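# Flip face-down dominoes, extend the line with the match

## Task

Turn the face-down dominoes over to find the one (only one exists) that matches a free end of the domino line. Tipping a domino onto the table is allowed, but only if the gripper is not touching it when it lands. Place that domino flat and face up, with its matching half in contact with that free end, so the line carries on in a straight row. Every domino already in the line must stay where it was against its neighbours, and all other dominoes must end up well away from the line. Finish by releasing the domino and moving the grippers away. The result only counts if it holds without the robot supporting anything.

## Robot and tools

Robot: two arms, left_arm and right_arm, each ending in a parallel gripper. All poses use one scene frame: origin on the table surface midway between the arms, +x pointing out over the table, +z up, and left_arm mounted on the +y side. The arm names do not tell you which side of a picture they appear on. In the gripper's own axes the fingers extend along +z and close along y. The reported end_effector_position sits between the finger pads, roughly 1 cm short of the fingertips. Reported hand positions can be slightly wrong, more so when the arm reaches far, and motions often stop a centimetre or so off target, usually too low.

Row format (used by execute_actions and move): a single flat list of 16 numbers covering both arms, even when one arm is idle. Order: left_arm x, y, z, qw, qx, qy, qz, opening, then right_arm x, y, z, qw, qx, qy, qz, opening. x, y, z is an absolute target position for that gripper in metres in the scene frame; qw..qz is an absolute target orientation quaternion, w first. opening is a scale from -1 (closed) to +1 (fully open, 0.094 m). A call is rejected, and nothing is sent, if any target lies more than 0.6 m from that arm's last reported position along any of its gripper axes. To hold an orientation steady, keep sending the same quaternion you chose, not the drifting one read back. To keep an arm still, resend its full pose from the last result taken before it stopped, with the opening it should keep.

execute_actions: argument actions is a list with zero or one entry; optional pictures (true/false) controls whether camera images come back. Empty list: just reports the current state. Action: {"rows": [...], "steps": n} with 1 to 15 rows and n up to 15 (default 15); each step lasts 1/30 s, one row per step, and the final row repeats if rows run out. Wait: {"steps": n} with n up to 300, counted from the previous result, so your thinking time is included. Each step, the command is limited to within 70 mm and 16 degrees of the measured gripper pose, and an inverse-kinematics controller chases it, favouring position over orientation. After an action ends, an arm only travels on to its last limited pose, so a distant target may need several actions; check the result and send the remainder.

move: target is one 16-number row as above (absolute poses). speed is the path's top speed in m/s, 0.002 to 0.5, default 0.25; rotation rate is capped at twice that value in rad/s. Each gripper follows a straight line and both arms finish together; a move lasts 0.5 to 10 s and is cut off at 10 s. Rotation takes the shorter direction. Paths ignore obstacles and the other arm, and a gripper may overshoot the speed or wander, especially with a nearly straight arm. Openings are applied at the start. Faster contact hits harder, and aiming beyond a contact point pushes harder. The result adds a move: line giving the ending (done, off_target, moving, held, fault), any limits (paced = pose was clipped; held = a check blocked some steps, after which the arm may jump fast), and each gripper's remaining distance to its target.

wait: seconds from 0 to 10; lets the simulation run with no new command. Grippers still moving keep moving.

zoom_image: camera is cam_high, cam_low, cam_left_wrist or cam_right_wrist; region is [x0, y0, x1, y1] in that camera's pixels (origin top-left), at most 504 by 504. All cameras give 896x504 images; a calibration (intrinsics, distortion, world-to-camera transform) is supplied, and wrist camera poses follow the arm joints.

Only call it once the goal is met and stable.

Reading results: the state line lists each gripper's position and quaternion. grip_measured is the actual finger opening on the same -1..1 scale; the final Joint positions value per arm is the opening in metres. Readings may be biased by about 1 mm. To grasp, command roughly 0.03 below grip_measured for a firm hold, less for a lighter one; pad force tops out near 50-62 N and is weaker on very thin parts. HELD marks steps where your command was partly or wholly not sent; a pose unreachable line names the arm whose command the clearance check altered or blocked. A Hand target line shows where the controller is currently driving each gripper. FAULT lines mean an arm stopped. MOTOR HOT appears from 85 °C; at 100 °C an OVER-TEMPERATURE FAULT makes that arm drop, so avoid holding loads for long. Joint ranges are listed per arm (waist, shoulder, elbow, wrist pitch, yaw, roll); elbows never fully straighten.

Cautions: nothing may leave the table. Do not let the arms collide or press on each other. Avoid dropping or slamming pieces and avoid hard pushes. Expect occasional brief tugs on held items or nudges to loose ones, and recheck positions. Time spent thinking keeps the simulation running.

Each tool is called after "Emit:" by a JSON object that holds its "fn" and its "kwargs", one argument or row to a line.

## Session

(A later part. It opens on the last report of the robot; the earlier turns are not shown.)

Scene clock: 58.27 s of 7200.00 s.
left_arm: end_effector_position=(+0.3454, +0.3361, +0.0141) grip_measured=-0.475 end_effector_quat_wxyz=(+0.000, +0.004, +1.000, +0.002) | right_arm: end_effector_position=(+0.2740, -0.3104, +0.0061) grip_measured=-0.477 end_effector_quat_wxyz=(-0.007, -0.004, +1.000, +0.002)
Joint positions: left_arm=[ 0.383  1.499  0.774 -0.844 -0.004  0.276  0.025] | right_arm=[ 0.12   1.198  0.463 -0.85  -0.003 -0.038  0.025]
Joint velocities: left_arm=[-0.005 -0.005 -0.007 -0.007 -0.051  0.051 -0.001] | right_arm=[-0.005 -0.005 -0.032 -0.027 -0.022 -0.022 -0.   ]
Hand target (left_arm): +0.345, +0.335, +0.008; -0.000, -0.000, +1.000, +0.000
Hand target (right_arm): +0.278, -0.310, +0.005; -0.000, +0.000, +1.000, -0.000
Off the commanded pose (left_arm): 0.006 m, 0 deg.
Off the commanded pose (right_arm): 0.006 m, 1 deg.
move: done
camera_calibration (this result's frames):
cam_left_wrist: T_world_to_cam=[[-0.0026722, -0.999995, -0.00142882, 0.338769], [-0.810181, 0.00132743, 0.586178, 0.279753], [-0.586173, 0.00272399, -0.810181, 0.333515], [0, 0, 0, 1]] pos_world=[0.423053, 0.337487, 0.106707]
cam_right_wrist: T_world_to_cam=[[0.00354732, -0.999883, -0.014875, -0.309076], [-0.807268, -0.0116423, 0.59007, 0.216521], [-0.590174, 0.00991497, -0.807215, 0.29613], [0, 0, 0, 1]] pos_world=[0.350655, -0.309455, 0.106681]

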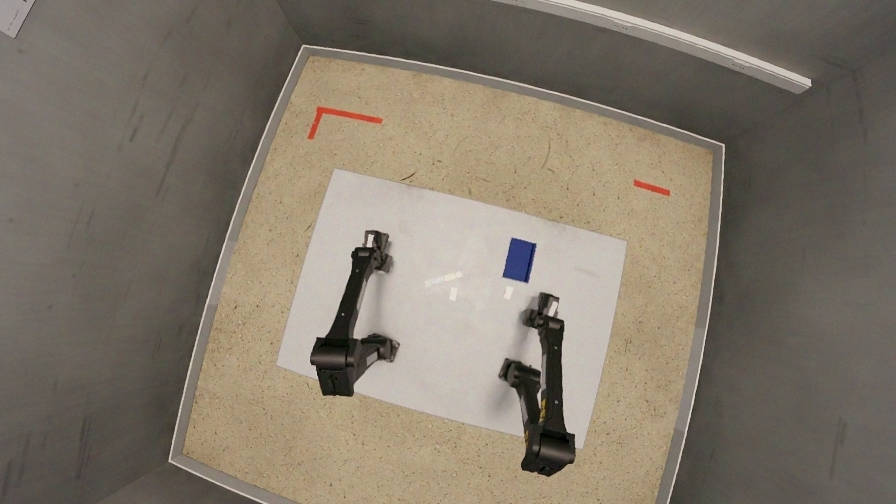

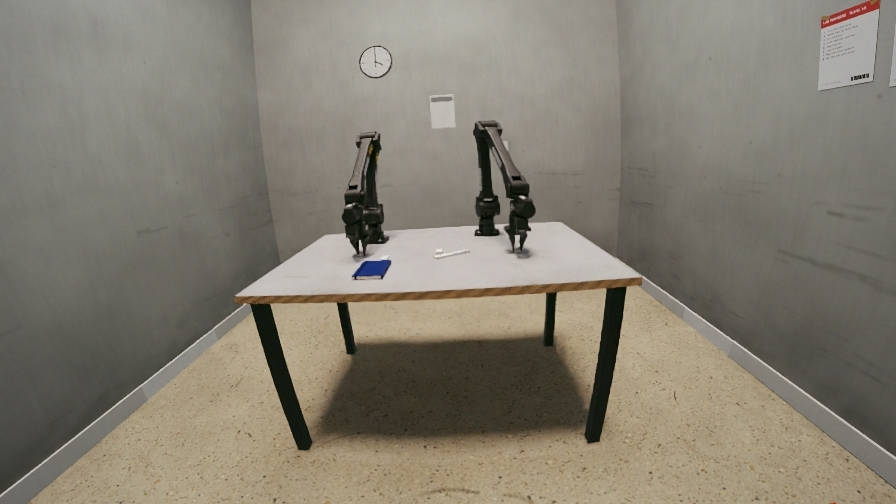

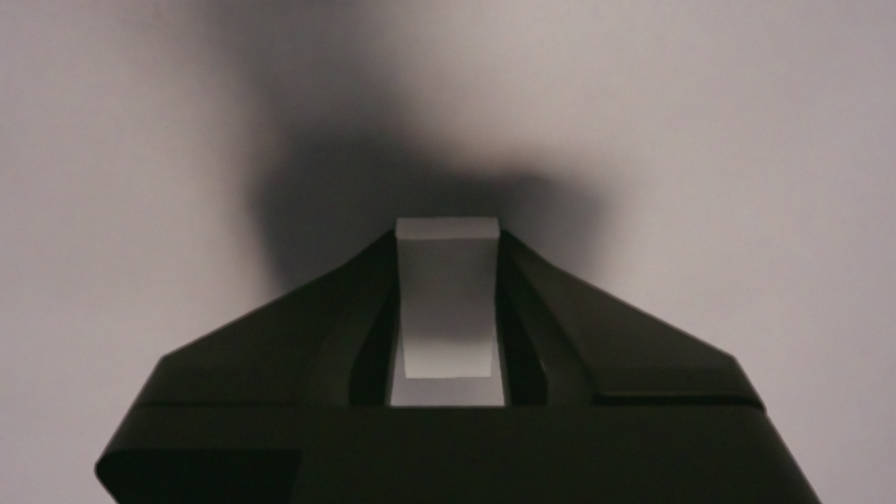

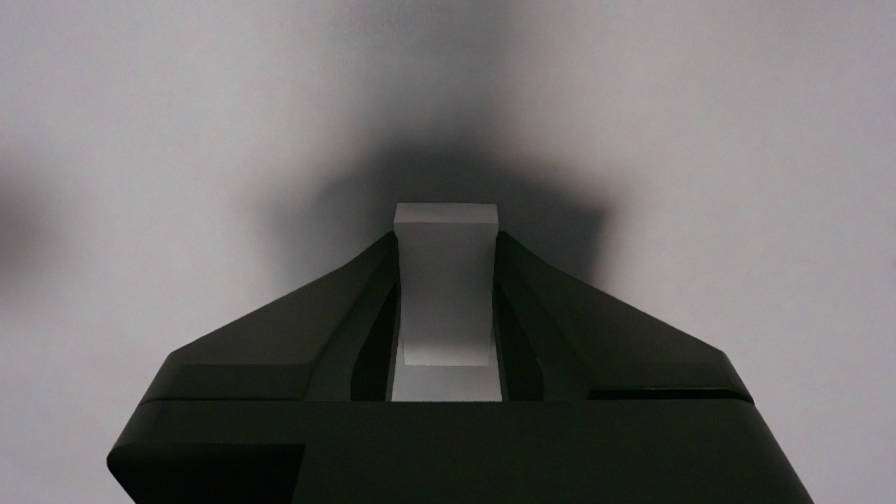

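Emit:
{"fn": "move", "kwargs": {
  "target": [0.345,0.335,0.008,0,0,1,0,0.0,0.28,-0.31,0.003,0,0,1,0,0.0]
}}

Emit:
{"fn": "move", "kwargs": {
  "target": [0.345,0.33,0.10,0,0,1,0,0.0,0.29,-0.30,0.09,0,0,1,0,0.0],
  "speed": 0.2
}}

Emit:
{"fn": "move", "kwargs": {
  "target": [0.341,0.009,0.10,0,-0.017,1,0,0.0,0.387,-0.189,0.09,0,0.052,0.999,0,0.0],
  "speed": 0.3
}}

Emit:
{"fn": "move", "kwargs": {
  "target": [0.319,0.028,0.03,0,-0.017,1,0,0.0,0.363,-0.197,0.028,0,0.052,0.999,0,0.0],
  "speed": 0.08
}}

Scene clock: 65.20 s of 7200.00 s.
left_arm: end_effector_position=(+0.3454, +0.3361, +0.0141) grip_measured=-0.002 end_effector_quat_wxyz=(+0.000, +0.003, +1.000, +0.002) | right_arm: end_effector_position=(+0.2754, -0.3105, +0.0048) grip_measured=-0.002 end_effector_quat_wxyz=(-0.005, -0.003, +1.000, +0.002)
Joint positions: left_arm=[ 0.383  1.499  0.774 -0.844 -0.004  0.275  0.047] | right_arm=[ 0.12   1.204  0.463 -0.84  -0.003 -0.037  0.047]
Joint velocities: left_arm=[-0.005  0.005  0.017 -0.012  0.007 -0.022 -0.001] | right_arm=[-0.015 -0.015  0.007 -0.007  0.022 -0.022  0.   ]
Hand target (left_arm): +0.345, +0.335, +0.008; -0.000, -0.000, +1.000, +0.000
Hand target (right_arm): +0.280, -0.310, +0.003; +0.000, +0.000, +1.000, -0.000
Off the commanded pose (left_arm): 0.006 m, 0 deg.
Off the commanded pose (right_arm): 0.005 m, 1 deg.
After step 90, 3.23 s passed at rest.
move: done
camera_calibration (this result's frames):
cam_left_wrist: T_world_to_cam=[[-0.00190925, -0.999997, -0.00142833, 0.338506], [-0.810184, 0.000709598, 0.586175, 0.279961], [-0.586173, 0.00227636, -0.810183, 0.333666], [0, 0, 0, 1]] pos_world=[0.423052, 0.337547, 0.106707]
cam_right_wrist: T_world_to_cam=[[0.00244651, -0.999893, -0.0143892, -0.308914], [-0.808843, -0.0104398, 0.587931, 0.219303], [-0.588019, 0.0102002, -0.808783, 0.295379], [0, 0, 0, 1]] pos_world=[0.351826, -0.309604, 0.105518]

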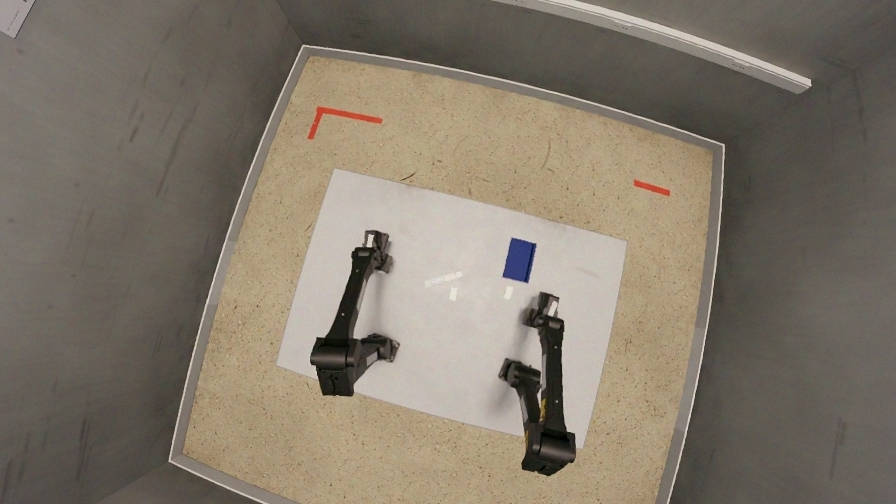

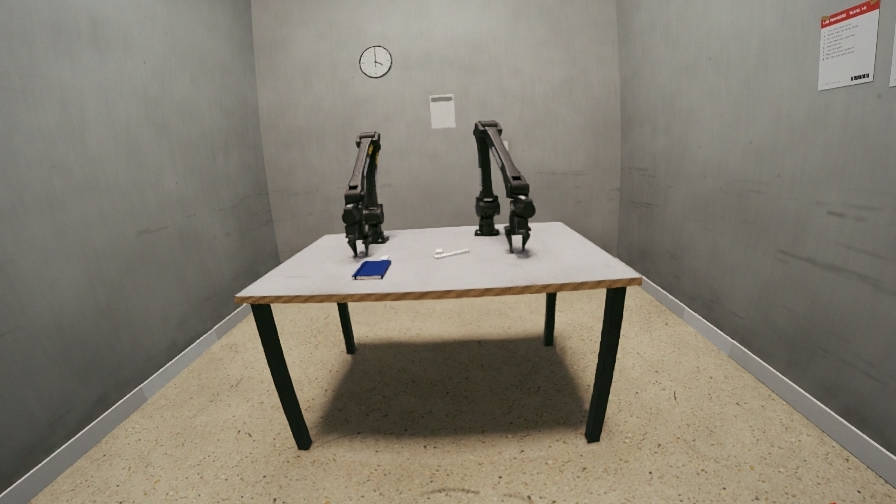

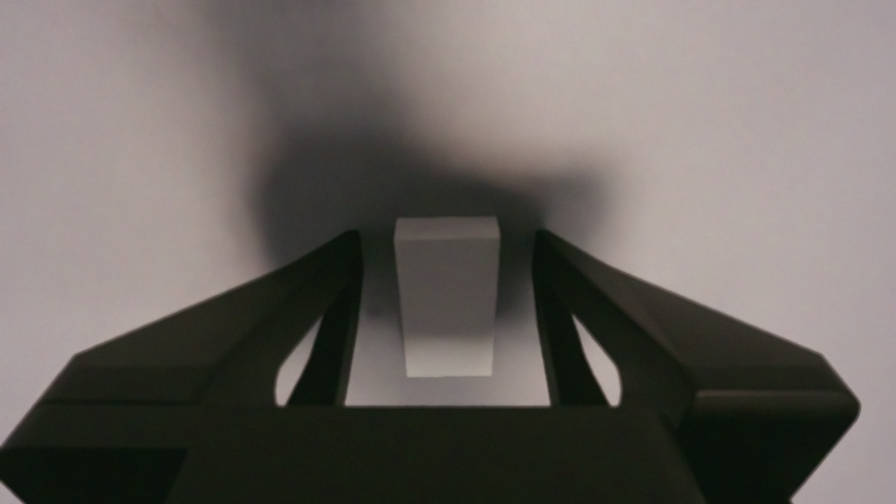

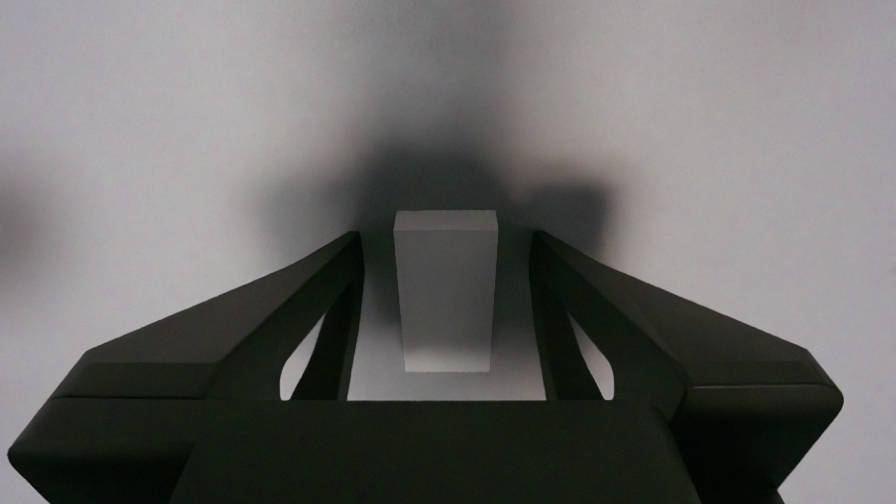

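Scene clock: 66.13 s of 7200.00 s.
left_arm: end_effector_position=(+0.3285, +0.3291, +0.0841) grip_measured=-0.002 end_effector_quat_wxyz=(-0.016, +0.001, +1.000, -0.003) | right_arm: end_effector_position=(+0.2793, -0.3019, +0.0746) grip_measured=-0.002 end_effector_quat_wxyz=(-0.014, -0.002, +1.000, +0.001)
Joint positions: left_arm=[ 0.376  1.347  0.841 -1.097 -0.003  0.263  0.047] | right_arm=[ 0.158  1.07   0.594 -1.122 -0.003  0.003  0.047]
Joint velocities: left_arm=[-0.015  0.005 -0.002  0.002 -0.007 -0.022 -0.   ] | right_arm=[ 0.005 -0.015  0.007  0.017 -0.037 -0.022 -0.001]
Hand target (left_arm): +0.344, +0.330, +0.100; +0.000, +0.000, +1.000, -0.000
Hand target (right_arm): +0.292, -0.300, +0.089; +0.000, -0.000, +1.000, -0.000
Off the commanded pose (left_arm): 0.023 m, 2 deg.
Off the commanded pose (right_arm): 0.019 m, 2 deg.
move: off_target (left_arm, right_arm)
camera_calibration (this result's frames):
cam_left_wrist: T_world_to_cam=[[0.00355546, -0.99996, 0.00816518, 0.328884], [-0.791183, 0.00218069, 0.611575, 0.216358], [-0.611569, -0.00863458, -0.791144, 0.390837], [0, 0, 0, 1]] pos_world=[0.409033, 0.331774, 0.174204]
cam_right_wrist: T_world_to_cam=[[0.000322097, -0.999909, -0.0134843, -0.298802], [-0.799037, -0.00836518, 0.601224, 0.178319], [-0.601282, 0.0105808, -0.798967, 0.357146], [0, 0, 0, 1]] pos_world=[0.357325, -0.301062, 0.174109]

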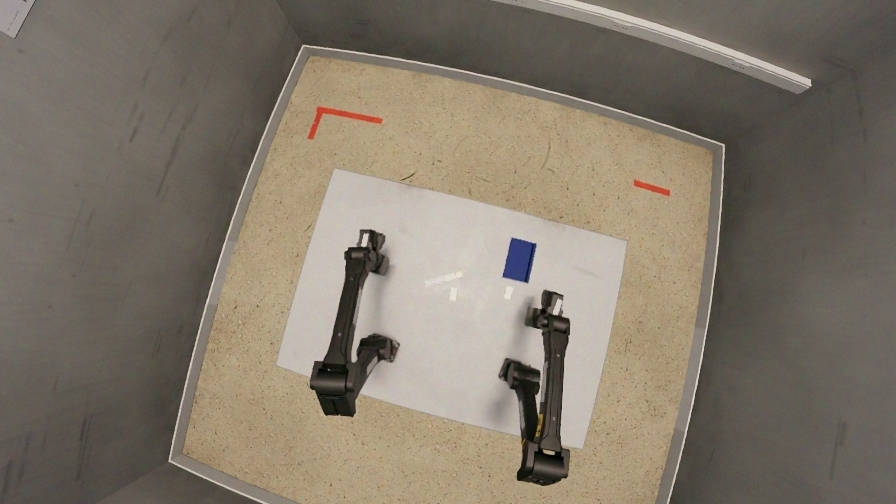

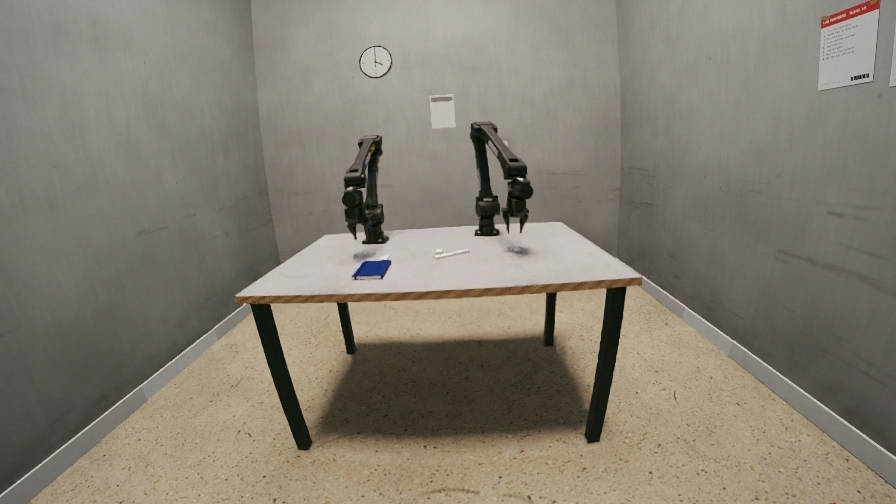

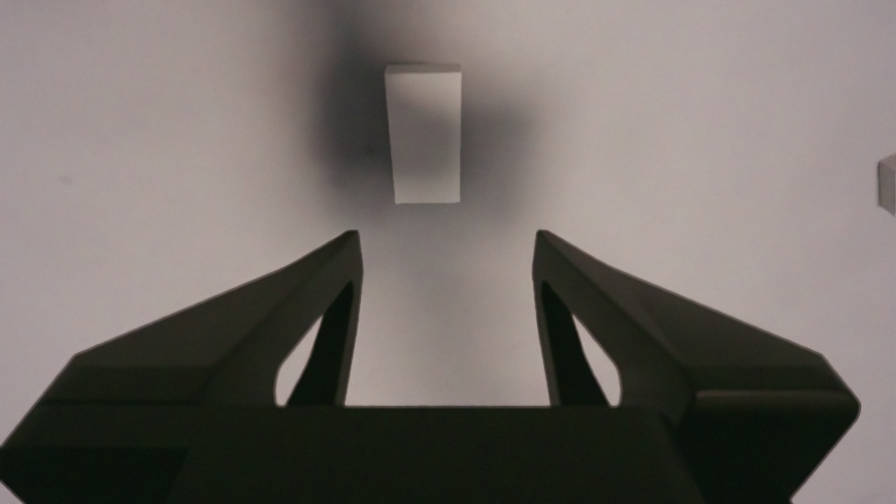

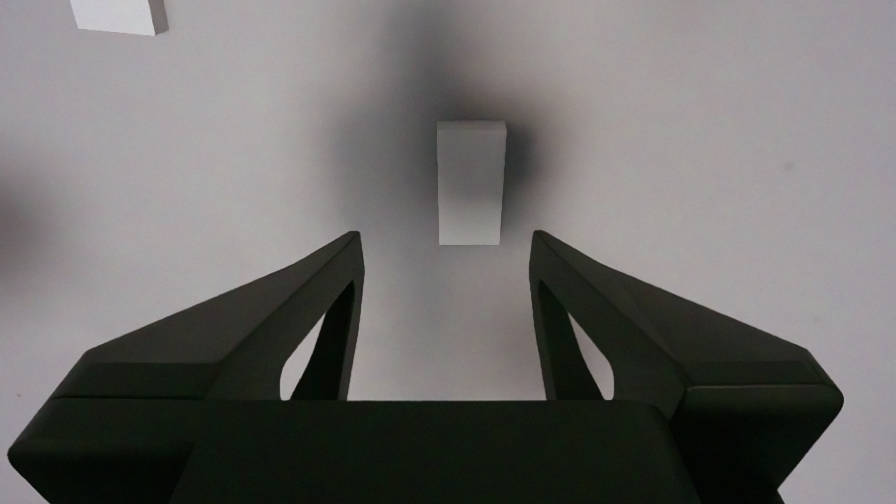

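Scene clock: 67.83 s of 7200.00 s.
left_arm: end_effector_position=(+0.3259, +0.0179, +0.0894) grip_measured=-0.002 end_effector_quat_wxyz=(-0.007, -0.008, +1.000, +0.001) | right_arm: end_effector_position=(+0.3647, -0.1995, +0.0767) grip_measured=-0.002 end_effector_quat_wxyz=(-0.023, +0.048, +0.998, -0.013)
Joint positions: left_arm=[-0.501  1.478  0.991 -1.097  0.006 -0.632  0.047] | right_arm=[ 0.472  1.382  0.852 -1.093  0.007  0.418  0.047]
Joint velocities: left_arm=[-0.005 -0.005  0.002 -0.002  0.081  0.022  0.001] | right_arm=[-0.015  0.005  0.007 -0.022 -0.022  0.007  0.001]
Hand target (left_arm): +0.343, +0.010, +0.101; +0.005, -0.017, +1.000, -0.005
Hand target (right_arm): +0.386, -0.191, +0.089; +0.002, +0.052, +0.999, -0.005
Off the commanded pose (left_arm): 0.020 m, 1 deg.
Off the commanded pose (right_arm): 0.028 m, 3 deg.
move: off_target (left_arm, right_arm)
camera_calibration (this result's frames):
cam_left_wrist: T_world_to_cam=[[0.0210281, -0.999779, -0.0000110663, 0.0126988], [-0.801758, -0.0168698, 0.597411, 0.216761], [-0.597279, -0.0125535, -0.801935, 0.387156], [0, 0, 0, 1]] pos_world=[0.404763, 0.0212129, 0.180979]
cam_right_wrist: T_world_to_cam=[[-0.099908, -0.994857, 0.0166803, -0.161194], [-0.783796, 0.0890171, 0.614605, 0.259044], [-0.612929, 0.04833, -0.788659, 0.420142], [0, 0, 0, 1]] pos_world=[0.44445, -0.203729, 0.174827]

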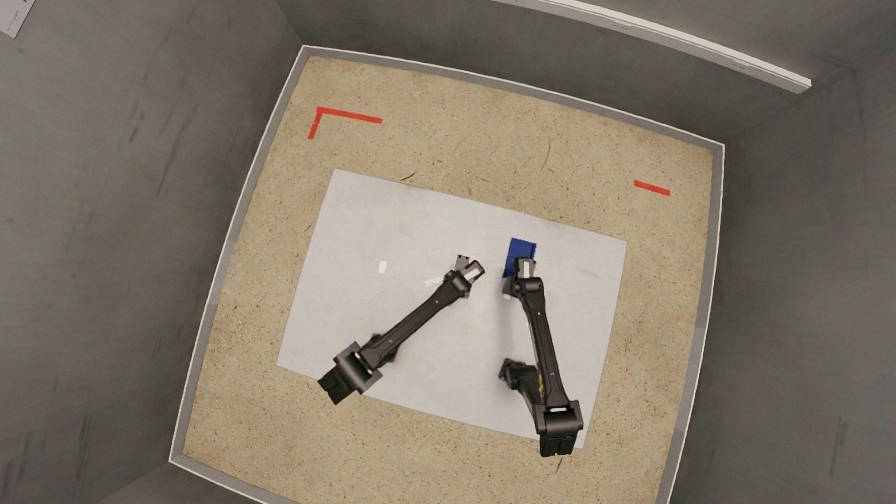

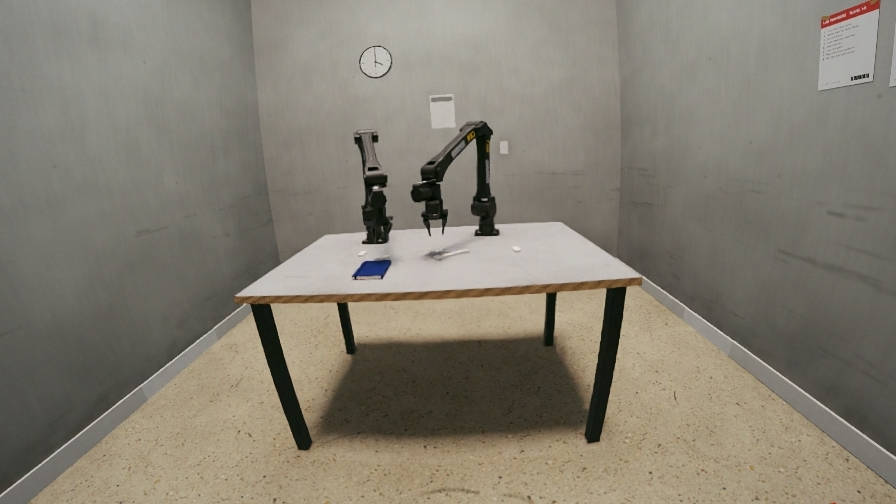

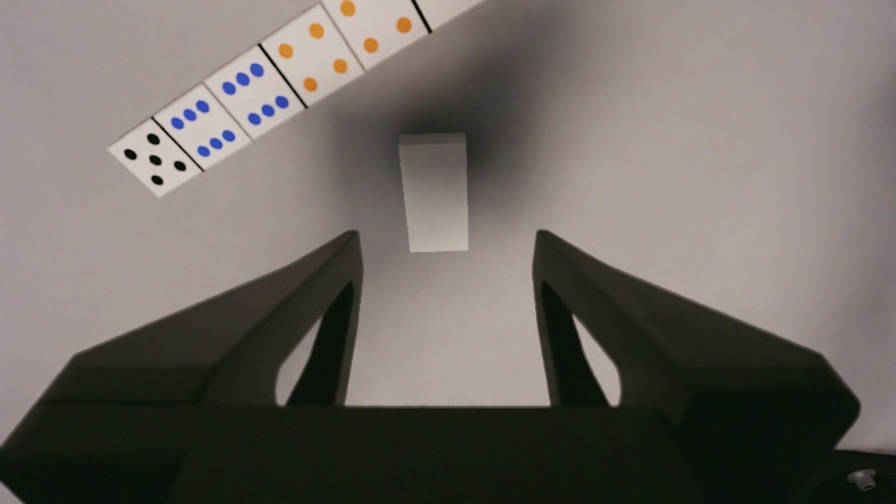

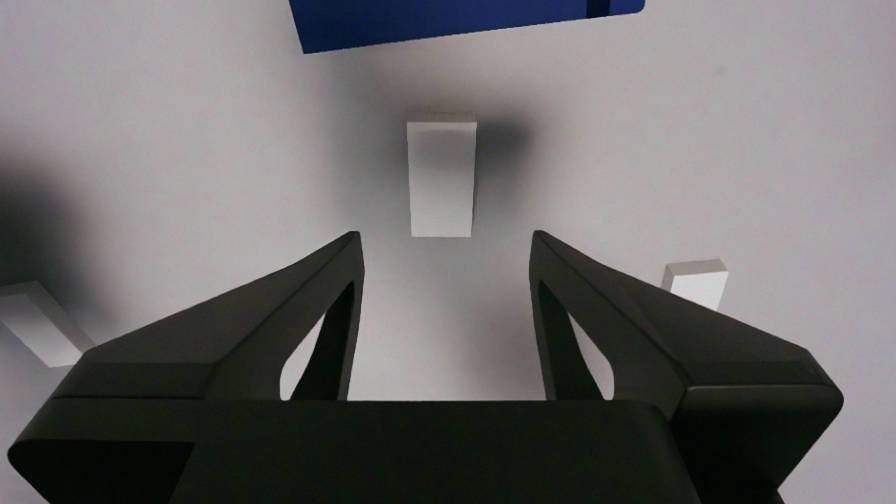

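Scene clock: 68.93 s of 7200.00 s.
left_arm: end_effector_position=(+0.3169, +0.0247, +0.0367) grip_measured=-0.002 end_effector_quat_wxyz=(+0.000, -0.009, +1.000, -0.002) | right_arm: end_effector_position=(+0.3595, -0.2006, +0.0307) grip_measured=-0.002 end_effector_quat_wxyz=(-0.004, +0.049, +0.999, -0.004)
Joint positions: left_arm=[-0.501  1.523  0.878 -0.923  0.004 -0.633  0.047] | right_arm=[ 0.472  1.423  0.749 -0.906  0.004  0.418  0.047]
Joint velocities: left_arm=[-0.015 -0.015 -0.007 -0.022 -0.022 -0.007 -0.   ] | right_arm=[-0.015 -0.005  0.007 -0.012  0.007 -0.037 -0.001]
Hand target (left_arm): +0.319, +0.028, +0.030; +0.000, -0.017, +1.000, +0.000
Hand target (right_arm): +0.362, -0.197, +0.028; -0.000, +0.052, +0.999, -0.000
Off the commanded pose (left_arm): 0.008 m, 1 deg.
Off the commanded pose (right_arm): 0.006 m, 1 deg.
move: done
camera_calibration (this result's frames):
cam_left_wrist: T_world_to_cam=[[0.0217309, -0.999736, 0.00752591, 0.0191949], [-0.809773, -0.0131859, 0.586595, 0.243972], [-0.586341, -0.0188415, -0.809846, 0.336509], [0, 0, 0, 1]] pos_world=[0.394454, 0.0287472, 0.129263]
cam_right_wrist: T_world_to_cam=[[-0.100652, -0.994915, -0.00364432, -0.161139], [-0.806505, 0.079445, 0.585865, 0.290429], [-0.582597, 0.0619075, -0.8104, 0.373101], [0, 0, 0, 1]] pos_world=[0.435381, -0.206491, 0.131622]

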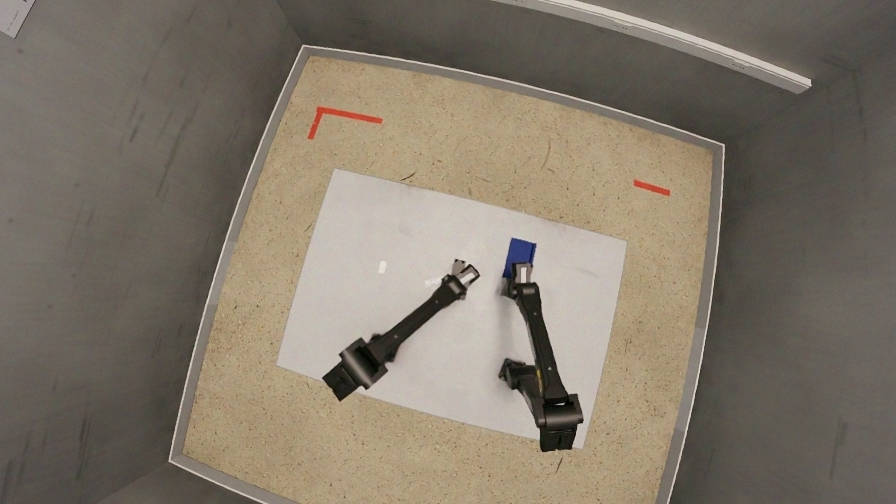

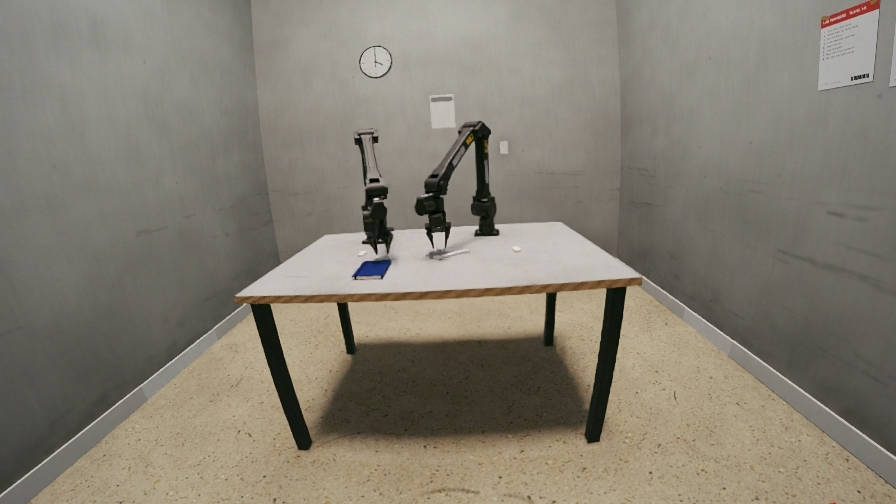

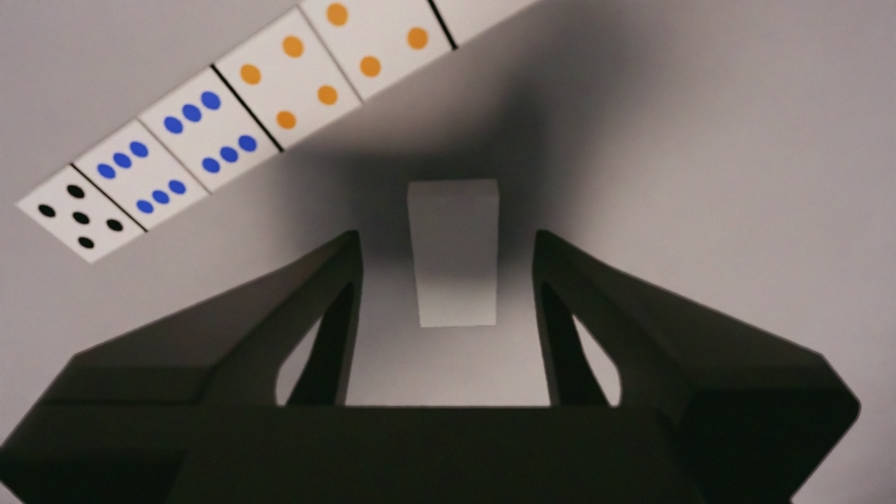

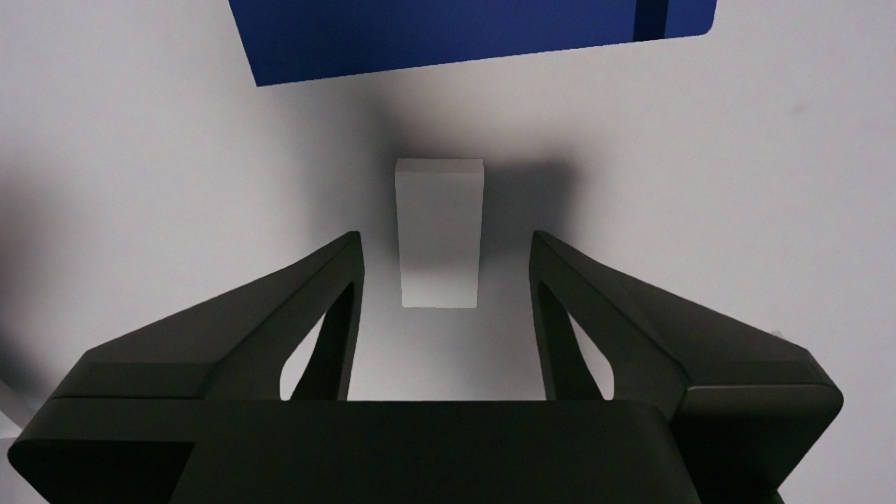

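Emit:
{"fn": "move", "kwargs": {
  "target": [0.317,0.026,0.009,0,-0.04,0.999,0,0.0,0.363,-0.195,0.004,0,0.052,0.999,0,0.0],
  "speed": 0.035
}}

Scene clock: 72.53 s of 7200.00 s.
left_arm: end_effector_position=(+0.3178, +0.0240, +0.0174) grip_measured=-0.002 end_effector_quat_wxyz=(+0.002, -0.034, +0.999, -0.004) | right_arm: end_effector_position=(+0.3616, -0.1995, +0.0076) grip_measured=-0.002 end_effector_quat_wxyz=(-0.003, +0.051, +0.999, -0.003)
Joint positions: left_arm=[-0.501  1.558  0.856 -0.86   0.004 -0.684  0.047] | right_arm=[ 0.473  1.477  0.726 -0.827  0.004  0.424  0.047]
Joint velocities: left_arm=[-0.024  0.015 -0.007 -0.002  0.051 -0.022 -0.   ] | right_arm=[ 0.005  0.005  0.017 -0.007 -0.022 -0.081  0.002]
Hand target (left_arm): +0.317, +0.026, +0.009; -0.000, -0.040, +0.999, +0.000
Hand target (right_arm): +0.362, -0.195, +0.004; +0.000, +0.052, +0.999, -0.000
Off the commanded pose (left_arm): 0.009 m, 1 deg.
Off the commanded pose (right_arm): 0.006 m, 0 deg.
move: done
camera_calibration (this result's frames):
cam_left_wrist: T_world_to_cam=[[0.073126, -0.997263, 0.01092, 0.00220701], [-0.81043, -0.0530375, 0.58343, 0.257279], [-0.581254, -0.0515138, -0.81209, 0.320598], [0, 0, 0, 1]] pos_world=[0.394694, 0.0323616, 0.110226]
cam_right_wrist: T_world_to_cam=[[-0.104811, -0.994479, -0.0050243, -0.158291], [-0.808089, 0.08222, 0.583294, 0.306771], [-0.579661, 0.0651959, -0.812245, 0.355168], [0, 0, 0, 1]] pos_world=[0.437185, -0.205796, 0.108751]

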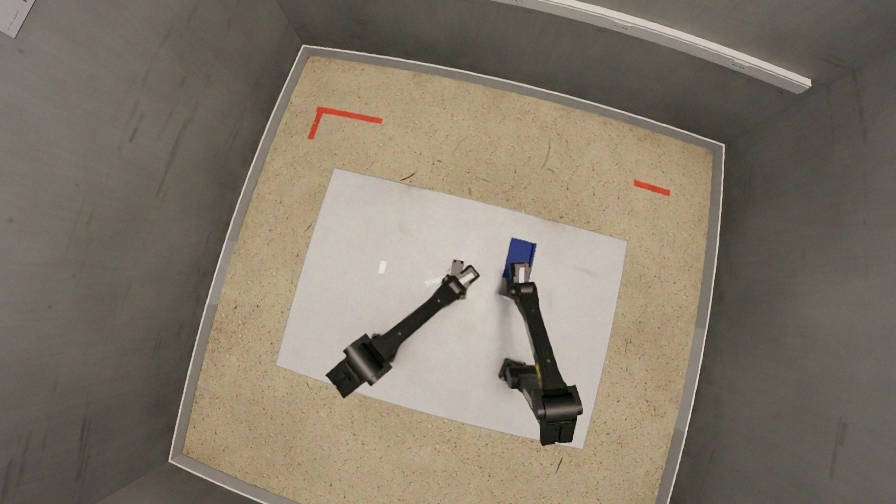

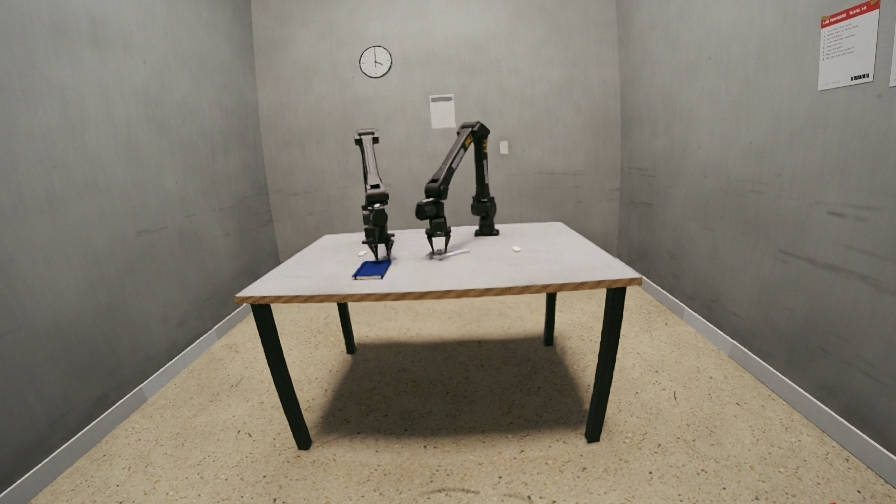

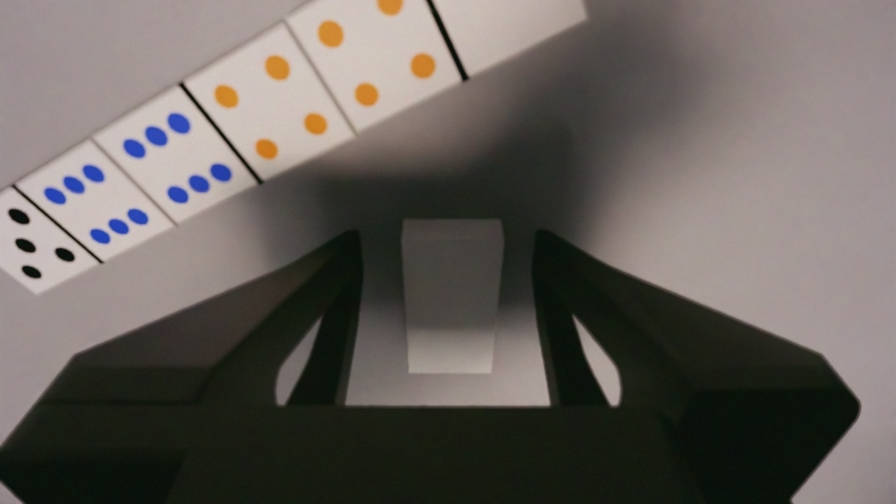

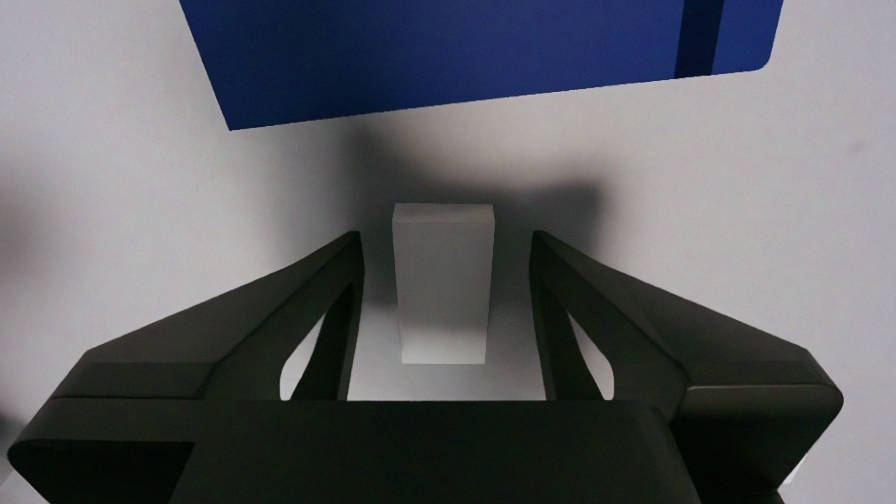

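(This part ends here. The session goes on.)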